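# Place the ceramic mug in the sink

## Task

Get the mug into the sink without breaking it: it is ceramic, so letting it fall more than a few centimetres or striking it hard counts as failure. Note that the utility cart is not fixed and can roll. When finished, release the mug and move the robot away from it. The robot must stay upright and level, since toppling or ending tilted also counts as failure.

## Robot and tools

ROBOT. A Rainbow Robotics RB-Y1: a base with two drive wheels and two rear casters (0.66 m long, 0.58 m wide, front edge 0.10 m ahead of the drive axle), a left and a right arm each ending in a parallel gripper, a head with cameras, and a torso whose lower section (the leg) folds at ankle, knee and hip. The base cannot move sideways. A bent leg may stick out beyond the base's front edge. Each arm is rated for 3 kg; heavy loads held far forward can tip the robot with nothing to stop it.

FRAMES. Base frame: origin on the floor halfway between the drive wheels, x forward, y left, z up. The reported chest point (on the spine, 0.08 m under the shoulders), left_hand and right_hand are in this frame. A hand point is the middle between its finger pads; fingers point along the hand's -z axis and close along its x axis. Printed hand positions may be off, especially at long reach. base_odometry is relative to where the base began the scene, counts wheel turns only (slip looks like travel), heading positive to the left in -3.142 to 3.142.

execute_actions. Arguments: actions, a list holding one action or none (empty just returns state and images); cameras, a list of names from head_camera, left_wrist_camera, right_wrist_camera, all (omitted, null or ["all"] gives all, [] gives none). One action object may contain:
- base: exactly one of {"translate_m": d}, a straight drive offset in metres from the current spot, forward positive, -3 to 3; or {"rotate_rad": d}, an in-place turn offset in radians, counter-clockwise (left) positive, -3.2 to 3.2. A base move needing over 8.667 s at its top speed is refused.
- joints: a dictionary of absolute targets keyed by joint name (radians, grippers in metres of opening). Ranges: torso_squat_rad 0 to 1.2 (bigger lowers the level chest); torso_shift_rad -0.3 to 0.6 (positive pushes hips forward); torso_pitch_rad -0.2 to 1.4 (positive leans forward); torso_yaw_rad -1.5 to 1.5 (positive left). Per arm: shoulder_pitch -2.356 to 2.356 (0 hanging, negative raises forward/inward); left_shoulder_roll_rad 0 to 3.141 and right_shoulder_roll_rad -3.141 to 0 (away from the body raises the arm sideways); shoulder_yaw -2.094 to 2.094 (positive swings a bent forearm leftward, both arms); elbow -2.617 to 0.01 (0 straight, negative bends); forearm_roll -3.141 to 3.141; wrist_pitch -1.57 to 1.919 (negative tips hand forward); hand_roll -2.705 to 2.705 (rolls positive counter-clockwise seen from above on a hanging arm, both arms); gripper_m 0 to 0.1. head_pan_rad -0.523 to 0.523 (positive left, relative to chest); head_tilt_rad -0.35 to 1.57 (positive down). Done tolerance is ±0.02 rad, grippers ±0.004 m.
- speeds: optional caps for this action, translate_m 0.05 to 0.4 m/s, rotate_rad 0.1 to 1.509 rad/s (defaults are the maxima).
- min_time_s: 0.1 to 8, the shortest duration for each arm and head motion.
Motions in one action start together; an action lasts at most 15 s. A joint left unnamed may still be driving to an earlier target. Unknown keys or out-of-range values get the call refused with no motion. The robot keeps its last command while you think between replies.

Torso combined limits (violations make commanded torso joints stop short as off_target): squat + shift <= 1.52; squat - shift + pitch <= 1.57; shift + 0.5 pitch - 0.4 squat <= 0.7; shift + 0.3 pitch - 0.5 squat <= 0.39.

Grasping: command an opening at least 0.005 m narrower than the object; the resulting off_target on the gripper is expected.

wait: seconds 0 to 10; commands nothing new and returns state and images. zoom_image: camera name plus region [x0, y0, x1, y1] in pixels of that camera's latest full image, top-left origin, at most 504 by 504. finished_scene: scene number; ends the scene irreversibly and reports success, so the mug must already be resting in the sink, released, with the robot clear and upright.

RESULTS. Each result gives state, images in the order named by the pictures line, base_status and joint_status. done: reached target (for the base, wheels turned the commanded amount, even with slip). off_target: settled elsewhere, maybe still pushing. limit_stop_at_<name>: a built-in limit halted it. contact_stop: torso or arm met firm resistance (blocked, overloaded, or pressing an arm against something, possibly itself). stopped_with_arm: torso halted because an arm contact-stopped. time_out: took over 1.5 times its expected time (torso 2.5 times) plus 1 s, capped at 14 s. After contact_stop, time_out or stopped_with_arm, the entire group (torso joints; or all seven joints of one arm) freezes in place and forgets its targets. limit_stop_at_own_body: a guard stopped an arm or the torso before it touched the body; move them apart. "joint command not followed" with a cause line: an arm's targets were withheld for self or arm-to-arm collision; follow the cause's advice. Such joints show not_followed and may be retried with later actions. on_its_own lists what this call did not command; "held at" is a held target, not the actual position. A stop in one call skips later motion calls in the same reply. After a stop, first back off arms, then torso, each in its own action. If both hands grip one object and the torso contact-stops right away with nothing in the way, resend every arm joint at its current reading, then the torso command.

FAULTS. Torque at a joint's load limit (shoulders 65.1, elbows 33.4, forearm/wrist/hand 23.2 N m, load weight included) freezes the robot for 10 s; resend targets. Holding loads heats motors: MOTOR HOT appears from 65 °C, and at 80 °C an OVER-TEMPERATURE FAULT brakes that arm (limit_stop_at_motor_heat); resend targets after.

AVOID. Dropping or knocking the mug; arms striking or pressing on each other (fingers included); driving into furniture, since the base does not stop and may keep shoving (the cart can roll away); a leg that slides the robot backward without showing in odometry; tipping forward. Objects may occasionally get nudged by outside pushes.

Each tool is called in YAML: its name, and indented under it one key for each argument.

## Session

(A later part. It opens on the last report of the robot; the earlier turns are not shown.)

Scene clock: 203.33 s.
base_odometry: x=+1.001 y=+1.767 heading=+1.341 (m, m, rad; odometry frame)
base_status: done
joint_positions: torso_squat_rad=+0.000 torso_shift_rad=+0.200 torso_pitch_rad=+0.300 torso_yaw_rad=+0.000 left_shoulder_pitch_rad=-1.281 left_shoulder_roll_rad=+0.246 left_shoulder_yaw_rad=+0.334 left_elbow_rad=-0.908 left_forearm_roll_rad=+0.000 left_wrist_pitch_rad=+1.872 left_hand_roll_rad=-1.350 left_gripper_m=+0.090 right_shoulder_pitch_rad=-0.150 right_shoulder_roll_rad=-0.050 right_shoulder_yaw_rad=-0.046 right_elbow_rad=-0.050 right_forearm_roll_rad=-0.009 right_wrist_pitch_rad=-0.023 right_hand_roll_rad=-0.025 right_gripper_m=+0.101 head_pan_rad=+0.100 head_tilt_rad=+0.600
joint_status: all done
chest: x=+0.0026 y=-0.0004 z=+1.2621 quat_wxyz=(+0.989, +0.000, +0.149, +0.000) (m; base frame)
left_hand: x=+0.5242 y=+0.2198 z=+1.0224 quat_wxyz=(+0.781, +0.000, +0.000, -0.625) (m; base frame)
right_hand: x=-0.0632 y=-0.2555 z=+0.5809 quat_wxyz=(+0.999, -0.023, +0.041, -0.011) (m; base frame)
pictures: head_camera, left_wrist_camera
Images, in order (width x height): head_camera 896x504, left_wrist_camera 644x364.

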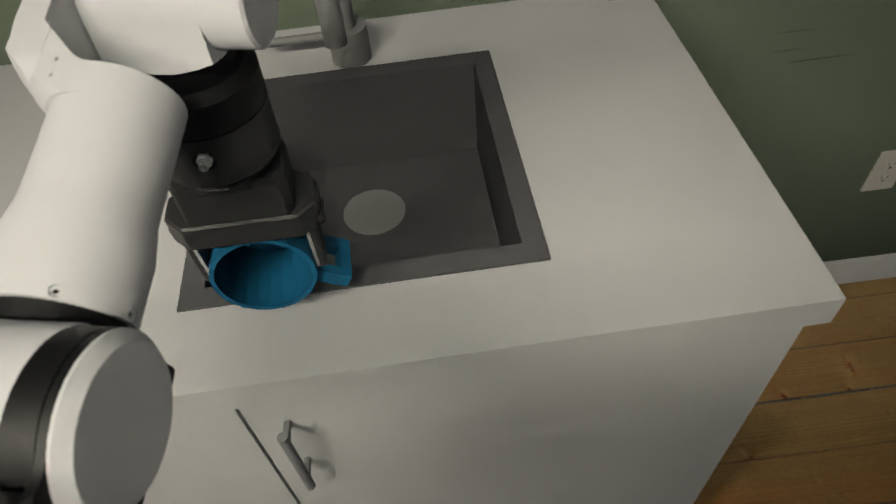

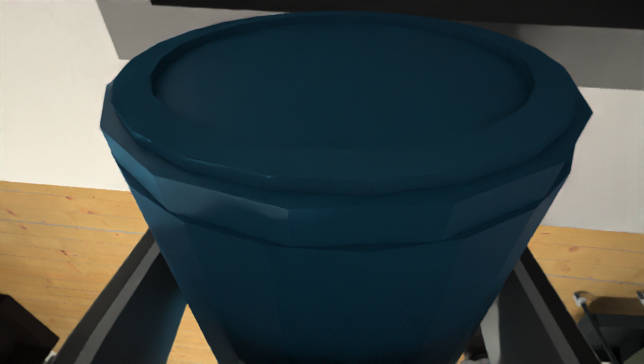

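execute_actions:
  actions:
    - {"base":{"translate_m":0.085},"joints":{"head_tilt_rad":0.5,"head_pan_rad":0.0},"speeds":{"translate_m":0.15}}
  cameras: ["head_camera","left_wrist_camera"]

Scene clock: 215.87 s.
base_odometry: x=+1.021 y=+1.850 heading=+1.342 (m, m, rad; odometry frame)
base_status: done
joint_positions: torso_squat_rad=+0.000 torso_shift_rad=+0.200 torso_pitch_rad=+0.300 torso_yaw_rad=+0.000 left_shoulder_pitch_rad=-1.281 left_shoulder_roll_rad=+0.246 left_shoulder_yaw_rad=+0.334 left_elbow_rad=-0.908 left_forearm_roll_rad=+0.000 left_wrist_pitch_rad=+1.872 left_hand_roll_rad=-1.350 left_gripper_m=+0.090 right_shoulder_pitch_rad=-0.150 right_shoulder_roll_rad=-0.050 right_shoulder_yaw_rad=-0.046 right_elbow_rad=-0.050 right_forearm_roll_rad=-0.009 right_wrist_pitch_rad=-0.023 right_hand_roll_rad=-0.025 right_gripper_m=+0.101 head_pan_rad=+0.000 head_tilt_rad=+0.500
joint_status: all done
chest: x=+0.0026 y=-0.0004 z=+1.2621 quat_wxyz=(+0.989, +0.000, +0.149, +0.000) (m; base frame)
left_hand: x=+0.5242 y=+0.2198 z=+1.0224 quat_wxyz=(+0.781, +0.000, +0.000, -0.625) (m; base frame)
right_hand: x=-0.0632 y=-0.2555 z=+0.5809 quat_wxyz=(+0.999, -0.023, +0.041, -0.011) (m; base frame)
pictures: head_camera, left_wrist_camera
Images, in order (width x height): head_camera 896x504, left_wrist_camera 644x364.

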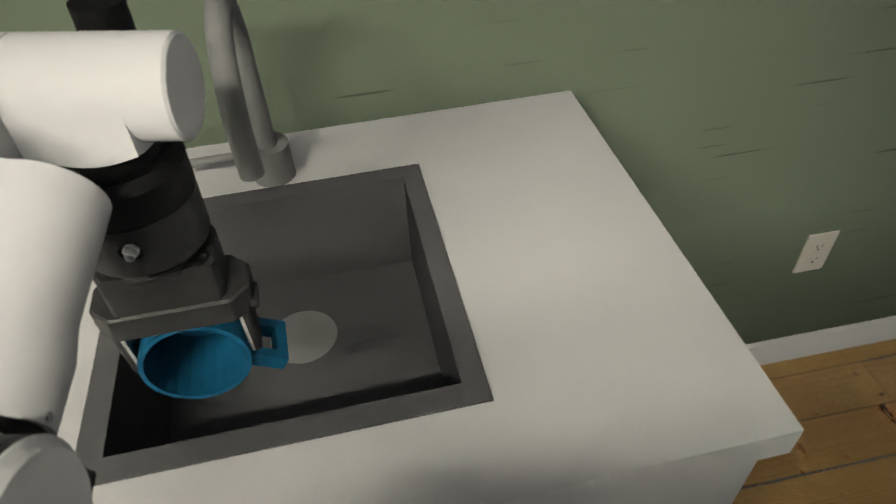

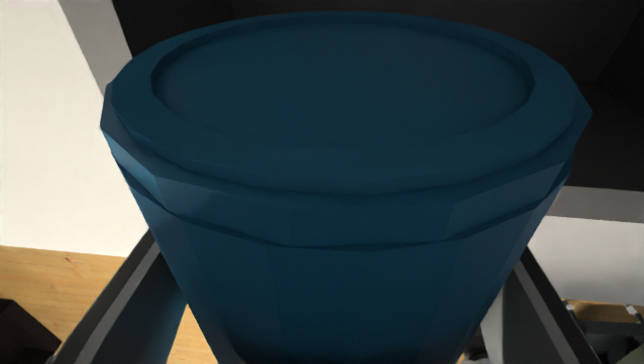

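execute_actions:
  actions:
    - {"joints":{"torso_yaw_rad":0.035,"left_wrist_pitch_rad":1.69,"torso_squat_rad":0.25},"min_time_s":0.8}
  cameras: ["head_camera","left_wrist_camera"]

Scene clock: 228.13 s.
base_odometry: x=+1.021 y=+1.850 heading=+1.342 (m, m, rad; odometry frame)
base_status: not commanded
joint_positions: torso_squat_rad=+0.250 torso_shift_rad=+0.200 torso_pitch_rad=+0.300 torso_yaw_rad=+0.035 left_shoulder_pitch_rad=-1.281 left_shoulder_roll_rad=+0.246 left_shoulder_yaw_rad=+0.334 left_elbow_rad=-0.908 left_forearm_roll_rad=+0.000 left_wrist_pitch_rad=+1.690 left_hand_roll_rad=-1.350 left_gripper_m=+0.090 right_shoulder_pitch_rad=-0.150 right_shoulder_roll_rad=-0.050 right_shoulder_yaw_rad=-0.046 right_elbow_rad=-0.050 right_forearm_roll_rad=-0.009 right_wrist_pitch_rad=-0.023 right_hand_roll_rad=-0.025 right_gripper_m=+0.101 head_pan_rad=+0.000 head_tilt_rad=+0.500
joint_status: all done
chest: x=-0.0019 y=-0.0004 z=+1.2408 quat_wxyz=(+0.989, +0.003, +0.149, +0.017) (m; base frame)
left_hand: x=+0.5538 y=+0.2409 z=+1.0074 quat_wxyz=(+0.788, +0.062, -0.067, -0.610) (m; base frame)
right_hand: x=-0.0591 y=-0.2505 z=+0.5570 quat_wxyz=(+0.999, -0.019, +0.041, +0.006) (m; base frame)
pictures: head_camera, left_wrist_camera
Images, in order (width x height): head_camera 896x504, left_wrist_camera 644x364.

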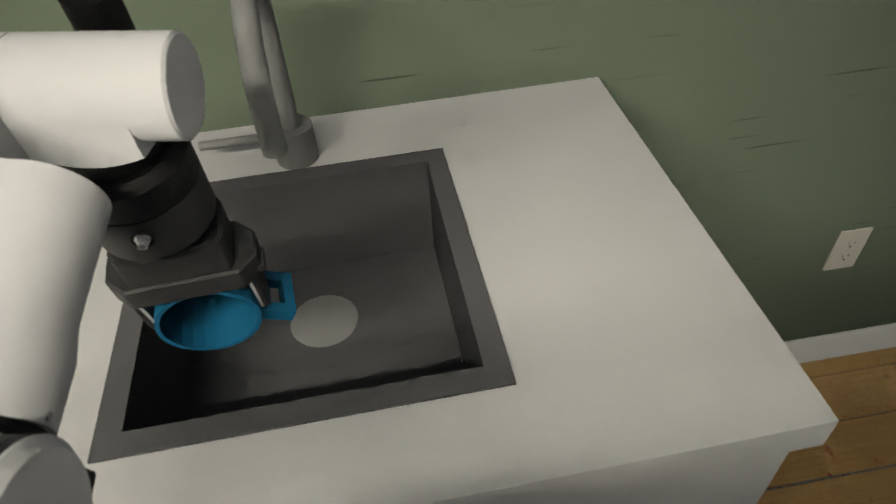

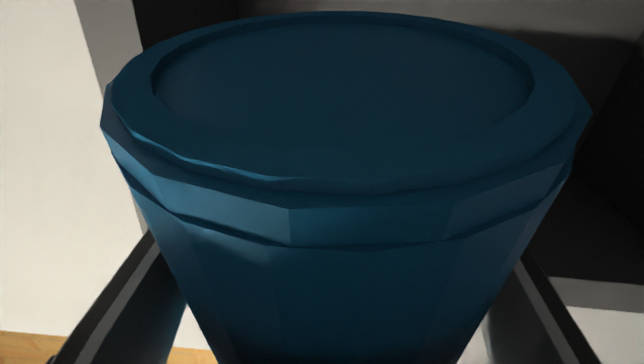

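execute_actions:
  actions:
    - {"base":{"translate_m":0.025},"joints":{"torso_squat_rad":0.5,"left_shoulder_pitch_rad":-1.253,"left_shoulder_roll_rad":0.236,"left_shoulder_yaw_rad":0.331,"left_elbow_rad":-0.714,"left_wrist_pitch_rad":1.466,"head_tilt_rad":0.6},"min_time_s":1.3}
  cameras: ["head_camera","left_wrist_camera"]

Scene clock: 239.47 s.
base_odometry: x=+1.026 y=+1.875 heading=+1.342 (m, m, rad; odometry frame)
base_status: done
joint_positions: torso_squat_rad=+0.500 torso_shift_rad=+0.200 torso_pitch_rad=+0.300 torso_yaw_rad=+0.035 left_shoulder_pitch_rad=-1.253 left_shoulder_roll_rad=+0.236 left_shoulder_yaw_rad=+0.331 left_elbow_rad=-0.714 left_forearm_roll_rad=+0.000 left_wrist_pitch_rad=+1.466 left_hand_roll_rad=-1.350 left_gripper_m=+0.090 right_shoulder_pitch_rad=-0.150 right_shoulder_roll_rad=-0.050 right_shoulder_yaw_rad=-0.046 right_elbow_rad=-0.050 right_forearm_roll_rad=-0.009 right_wrist_pitch_rad=-0.023 right_hand_roll_rad=-0.025 right_gripper_m=+0.101 head_pan_rad=+0.000 head_tilt_rad=+0.600
joint_status: all done
chest: x=-0.0146 y=-0.0004 z=+1.1782 quat_wxyz=(+0.989, +0.003, +0.149, +0.017) (m; base frame)
left_hand: x=+0.5411 y=+0.2417 z=+0.8801 quat_wxyz=(+0.788, +0.062, -0.067, -0.609) (m; base frame)
right_hand: x=-0.0718 y=-0.2505 z=+0.4943 quat_wxyz=(+0.999, -0.019, +0.041, +0.006) (m; base frame)
pictures: head_camera, left_wrist_camera
Images, in order (width x height): head_camera 896x504, left_wrist_camera 644x364.

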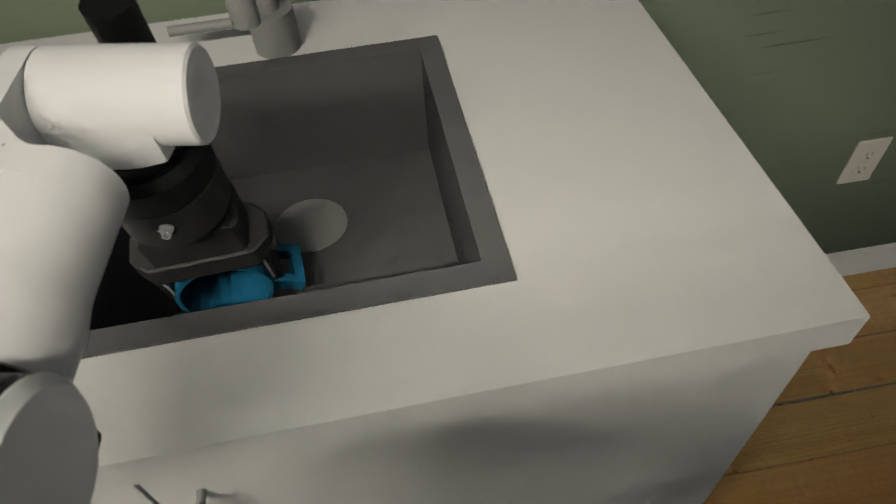

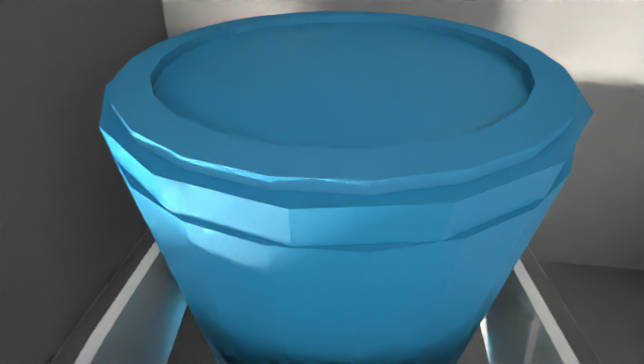

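execute_actions:
  actions:
    - {"joints":{"torso_squat_rad":0.553}}
  cameras: ["left_wrist_camera"]

Scene clock: 245.27 s.
base_odometry: x=+1.026 y=+1.875 heading=+1.342 (m, m, rad; odometry frame)
base_status: not commanded
joint_positions: torso_squat_rad=+0.553 torso_shift_rad=+0.200 torso_pitch_rad=+0.300 torso_yaw_rad=+0.035 left_shoulder_pitch_rad=-1.253 left_shoulder_roll_rad=+0.236 left_shoulder_yaw_rad=+0.331 left_elbow_rad=-0.714 left_forearm_roll_rad=+0.000 left_wrist_pitch_rad=+1.466 left_hand_roll_rad=-1.350 left_gripper_m=+0.090 right_shoulder_pitch_rad=-0.150 right_shoulder_roll_rad=-0.050 right_shoulder_yaw_rad=-0.046 right_elbow_rad=-0.050 right_forearm_roll_rad=-0.009 right_wrist_pitch_rad=-0.023 right_hand_roll_rad=-0.025 right_gripper_m=+0.101 head_pan_rad=+0.000 head_tilt_rad=+0.600
joint_status: all done
chest: x=-0.0183 y=-0.0004 z=+1.1599 quat_wxyz=(+0.989, +0.003, +0.149, +0.017) (m; base frame)
left_hand: x=+0.5374 y=+0.2417 z=+0.8618 quat_wxyz=(+0.788, +0.062, -0.067, -0.609) (m; base frame)
right_hand: x=-0.0755 y=-0.2504 z=+0.4761 quat_wxyz=(+0.999, -0.019, +0.041, +0.006) (m; base frame)
pictures: left_wrist_camera
Images, in order (width x height): left_wrist_camera 644x364.

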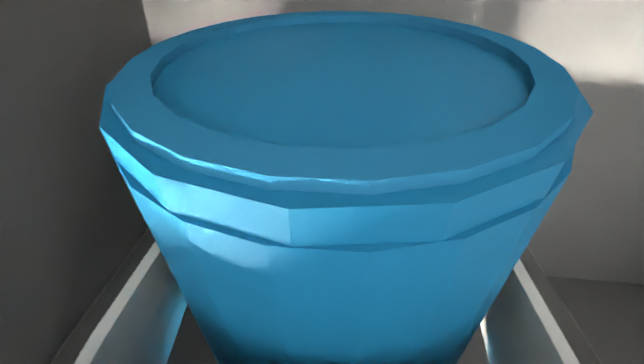

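execute_actions:
  actions:
    - {"joints":{"torso_squat_rad":0.615}}
  cameras: ["left_wrist_camera","head_camera"]

Scene clock: 249.80 s.
base_odometry: x=+1.026 y=+1.875 heading=+1.342 (m, m, rad; odometry frame)
base_status: not commanded
joint_positions: torso_squat_rad=+0.615 torso_shift_rad=+0.200 torso_pitch_rad=+0.300 torso_yaw_rad=+0.035 left_shoulder_pitch_rad=-1.253 left_shoulder_roll_rad=+0.236 left_shoulder_yaw_rad=+0.331 left_elbow_rad=-0.714 left_forearm_roll_rad=+0.000 left_wrist_pitch_rad=+1.466 left_hand_roll_rad=-1.350 left_gripper_m=+0.090 right_shoulder_pitch_rad=-0.150 right_shoulder_roll_rad=-0.050 right_shoulder_yaw_rad=-0.046 right_elbow_rad=-0.050 right_forearm_roll_rad=-0.009 right_wrist_pitch_rad=-0.023 right_hand_roll_rad=-0.025 right_gripper_m=+0.101 head_pan_rad=+0.000 head_tilt_rad=+0.600
joint_status: all done
chest: x=-0.0230 y=-0.0004 z=+1.1365 quat_wxyz=(+0.989, +0.003, +0.149, +0.017) (m; base frame)
left_hand: x=+0.5326 y=+0.2418 z=+0.8384 quat_wxyz=(+0.788, +0.062, -0.067, -0.609) (m; base frame)
right_hand: x=-0.0803 y=-0.2504 z=+0.4526 quat_wxyz=(+0.999, -0.019, +0.041, +0.006) (m; base frame)
pictures: head_camera, left_wrist_camera
Images, in order (width x height): head_camera 896x504, left_wrist_camera 644x364.

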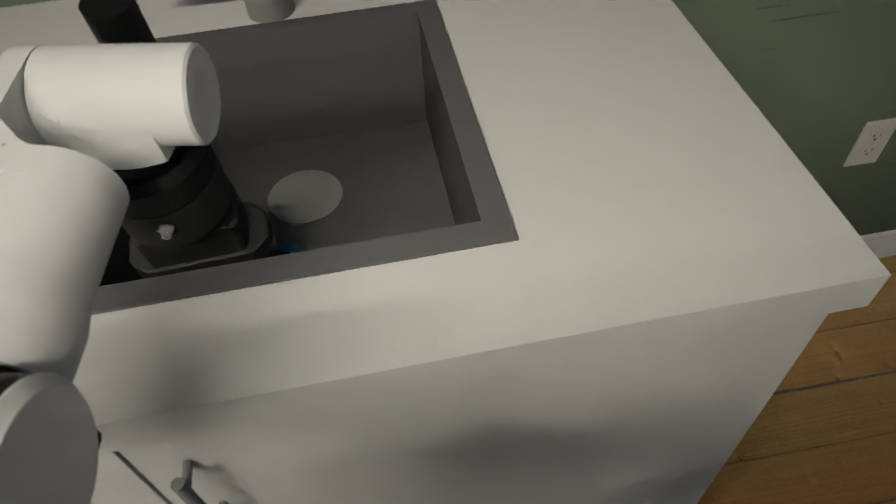

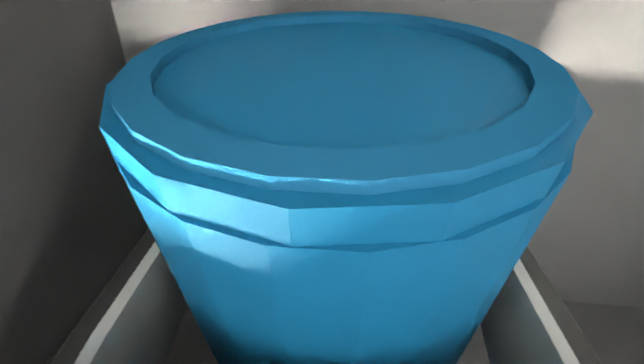

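execute_actions:
  actions:
    - {"joints":{"torso_squat_rad":0.645}}
  cameras: ["left_wrist_camera"]

Scene clock: 255.57 s.
base_odometry: x=+1.026 y=+1.875 heading=+1.342 (m, m, rad; odometry frame)
base_status: not commanded
joint_positions: torso_squat_rad=+0.645 torso_shift_rad=+0.200 torso_pitch_rad=+0.299 torso_yaw_rad=+0.035 left_shoulder_pitch_rad=-1.258 left_shoulder_roll_rad=+0.237 left_shoulder_yaw_rad=+0.331 left_elbow_rad=-0.717 left_forearm_roll_rad=+0.000 left_wrist_pitch_rad=+1.465 left_hand_roll_rad=-1.350 left_gripper_m=+0.090 right_shoulder_pitch_rad=-0.150 right_shoulder_roll_rad=-0.050 right_shoulder_yaw_rad=-0.046 right_elbow_rad=-0.050 right_forearm_roll_rad=-0.009 right_wrist_pitch_rad=-0.023 right_hand_roll_rad=-0.025 right_gripper_m=+0.101 head_pan_rad=+0.000 head_tilt_rad=+0.600
joint_status: all done
chest: x=-0.0261 y=-0.0004 z=+1.1245 quat_wxyz=(+0.989, +0.003, +0.149, +0.017) (m; base frame)
left_hand: x=+0.5326 y=+0.2414 z=+0.8304 quat_wxyz=(+0.787, +0.065, -0.070, -0.609) (m; base frame)
right_hand: x=-0.0825 y=-0.2504 z=+0.4405 quat_wxyz=(+0.999, -0.019, +0.040, +0.005) (m; base frame)
pictures: left_wrist_camera
Images, in order (width x height): left_wrist_camera 644x364.

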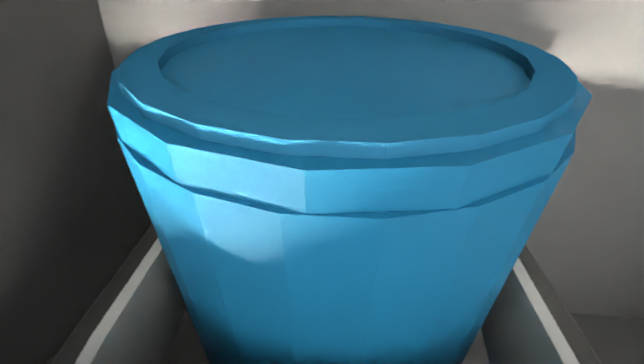

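The mug has touched down and rotated toward level. Releasing.

execute_actions:
  actions:
    - {"joints":{"left_gripper_m":0.1}}
  cameras: ["left_wrist_camera"]

execute_actions:
  actions:
    - {"joints":{"torso_squat_rad":0.0}}
  cameras: ["left_wrist_camera","head_camera"]

Scene clock: 260.00 s.
base_odometry: x=+1.026 y=+1.875 heading=+1.342 (m, m, rad; odometry frame)
base_status: not commanded
joint_positions: torso_squat_rad=+0.645 torso_shift_rad=+0.200 torso_pitch_rad=+0.300 torso_yaw_rad=+0.035 left_shoulder_pitch_rad=-1.254 left_shoulder_roll_rad=+0.236 left_shoulder_yaw_rad=+0.331 left_elbow_rad=-0.714 left_forearm_roll_rad=+0.000 left_wrist_pitch_rad=+1.466 left_hand_roll_rad=-1.350 left_gripper_m=+0.100 right_shoulder_pitch_rad=-0.150 right_shoulder_roll_rad=-0.050 right_shoulder_yaw_rad=-0.046 right_elbow_rad=-0.050 right_forearm_roll_rad=-0.009 right_wrist_pitch_rad=-0.023 right_hand_roll_rad=-0.025 right_gripper_m=+0.101 head_pan_rad=+0.000 head_tilt_rad=+0.600
joint_status: all done
chest: x=-0.0256 y=-0.0004 z=+1.1244 quat_wxyz=(+0.989, +0.003, +0.149, +0.017) (m; base frame)
left_hand: x=+0.5306 y=+0.2417 z=+0.8270 quat_wxyz=(+0.788, +0.063, -0.067, -0.609) (m; base frame)
right_hand: x=-0.0827 y=-0.2504 z=+0.4405 quat_wxyz=(+0.999, -0.019, +0.041, +0.006) (m; base frame)
pictures: left_wrist_camera
Images, in order (width x height): left_wrist_camera 644x364.

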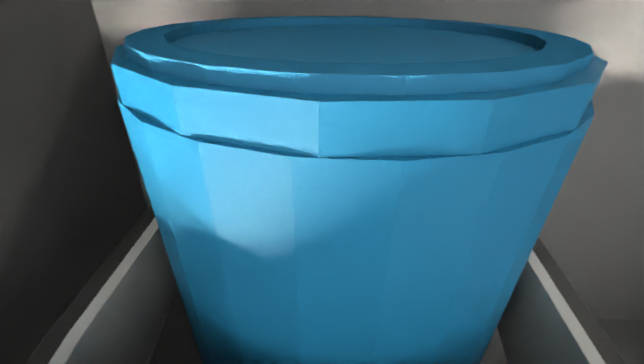

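Scene clock: 263.03 s.
base_odometry: x=+1.026 y=+1.875 heading=+1.342 (m, m, rad; odometry frame)
base_status: not commanded
joint_positions: torso_squat_rad=+0.000 torso_shift_rad=+0.200 torso_pitch_rad=+0.300 torso_yaw_rad=+0.035 left_shoulder_pitch_rad=-1.254 left_shoulder_roll_rad=+0.236 left_shoulder_yaw_rad=+0.331 left_elbow_rad=-0.714 left_forearm_roll_rad=+0.000 left_wrist_pitch_rad=+1.466 left_hand_roll_rad=-1.350 left_gripper_m=+0.100 right_shoulder_pitch_rad=-0.150 right_shoulder_roll_rad=-0.050 right_shoulder_yaw_rad=-0.046 right_elbow_rad=-0.050 right_forearm_roll_rad=-0.009 right_wrist_pitch_rad=-0.023 right_hand_roll_rad=-0.025 right_gripper_m=+0.101 head_pan_rad=+0.000 head_tilt_rad=+0.600
joint_status: all done
chest: x=+0.0025 y=-0.0005 z=+1.2621 quat_wxyz=(+0.989, +0.003, +0.149, +0.017) (m; base frame)
left_hand: x=+0.5585 y=+0.2416 z=+0.9643 quat_wxyz=(+0.788, +0.062, -0.067, -0.609) (m; base frame)
right_hand: x=-0.0549 y=-0.2505 z=+0.5783 quat_wxyz=(+0.999, -0.019, +0.041, +0.006) (m; base frame)
pictures: head_camera, left_wrist_camera
Images, in order (width x height): head_camera 896x504, left_wrist_camera 644x364.

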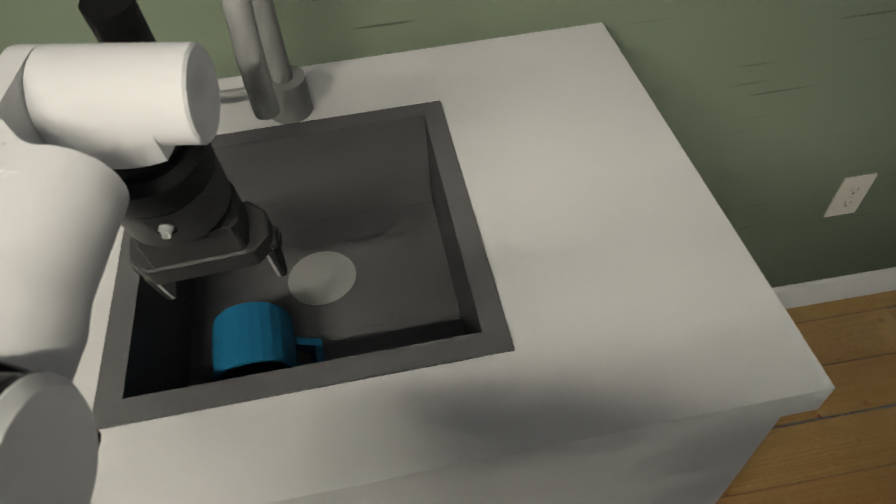

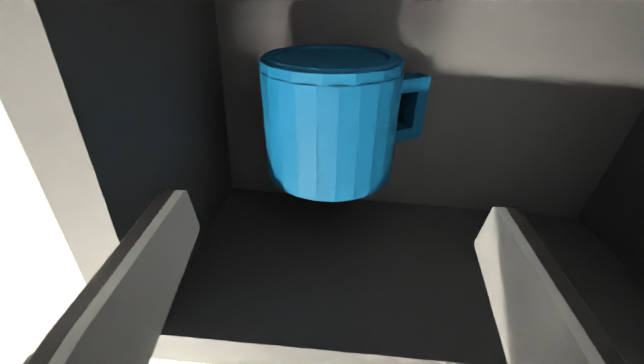

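execute_actions:
  actions:
    - {"base":{"translate_m":-0.55},"joints":{"torso_pitch_rad":0.1,"torso_shift_rad":0.0,"torso_yaw_rad":0,"left_elbow_rad":-0.9,"right_shoulder_pitch_rad":-0.05,"head_tilt_rad":0.55}}
  cameras: ["head_camera"]

Scene clock: 269.97 s.
base_odometry: x=+0.902 y=+1.339 heading=+1.344 (m, m, rad; odometry frame)
base_status: done
joint_positions: torso_squat_rad=+0.000 torso_shift_rad=+0.000 torso_pitch_rad=+0.100 torso_yaw_rad=+0.000 left_shoulder_pitch_rad=-1.253 left_shoulder_roll_rad=+0.236 left_shoulder_yaw_rad=+0.331 left_elbow_rad=-0.900 left_forearm_roll_rad=+0.000 left_wrist_pitch_rad=+1.466 left_hand_roll_rad=-1.350 left_gripper_m=+0.100 right_shoulder_pitch_rad=-0.050 right_shoulder_roll_rad=-0.050 right_shoulder_yaw_rad=-0.046 right_elbow_rad=-0.050 right_forearm_roll_rad=-0.009 right_wrist_pitch_rad=-0.023 right_hand_roll_rad=-0.025 right_gripper_m=+0.101 head_pan_rad=+0.000 head_tilt_rad=+0.550
joint_status: all done
chest: x=-0.1973 y=-0.0005 z=+1.2884 quat_wxyz=(+0.999, +0.000, +0.050, +0.000) (m; base frame)
left_hand: x=+0.4410 y=+0.2198 z=+1.1723 quat_wxyz=(+0.749, +0.175, -0.219, -0.600) (m; base frame)
right_hand: x=-0.1992 y=-0.2591 z=+0.6053 quat_wxyz=(+0.999, -0.025, -0.011, -0.029) (m; base frame)
pictures: head_camera
Images, in order (width x height): head_camera 896x504.

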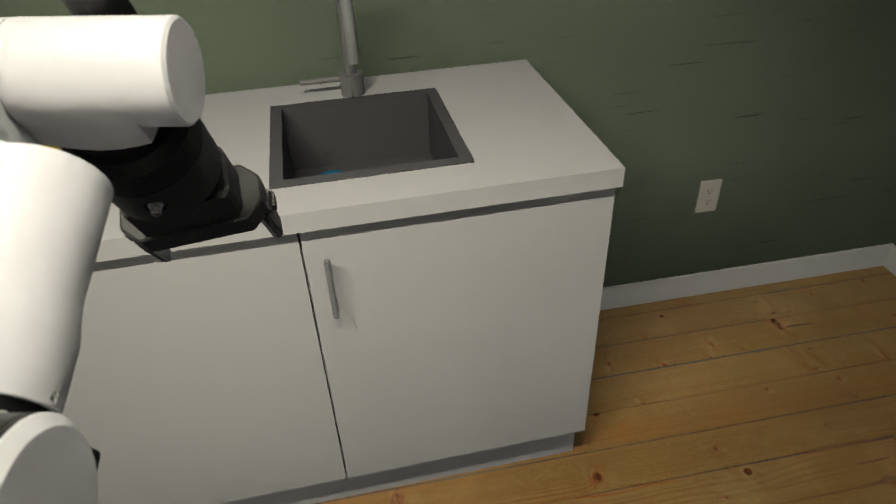

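finished_scene:
  scene: 2

The scene is finished: the task was done.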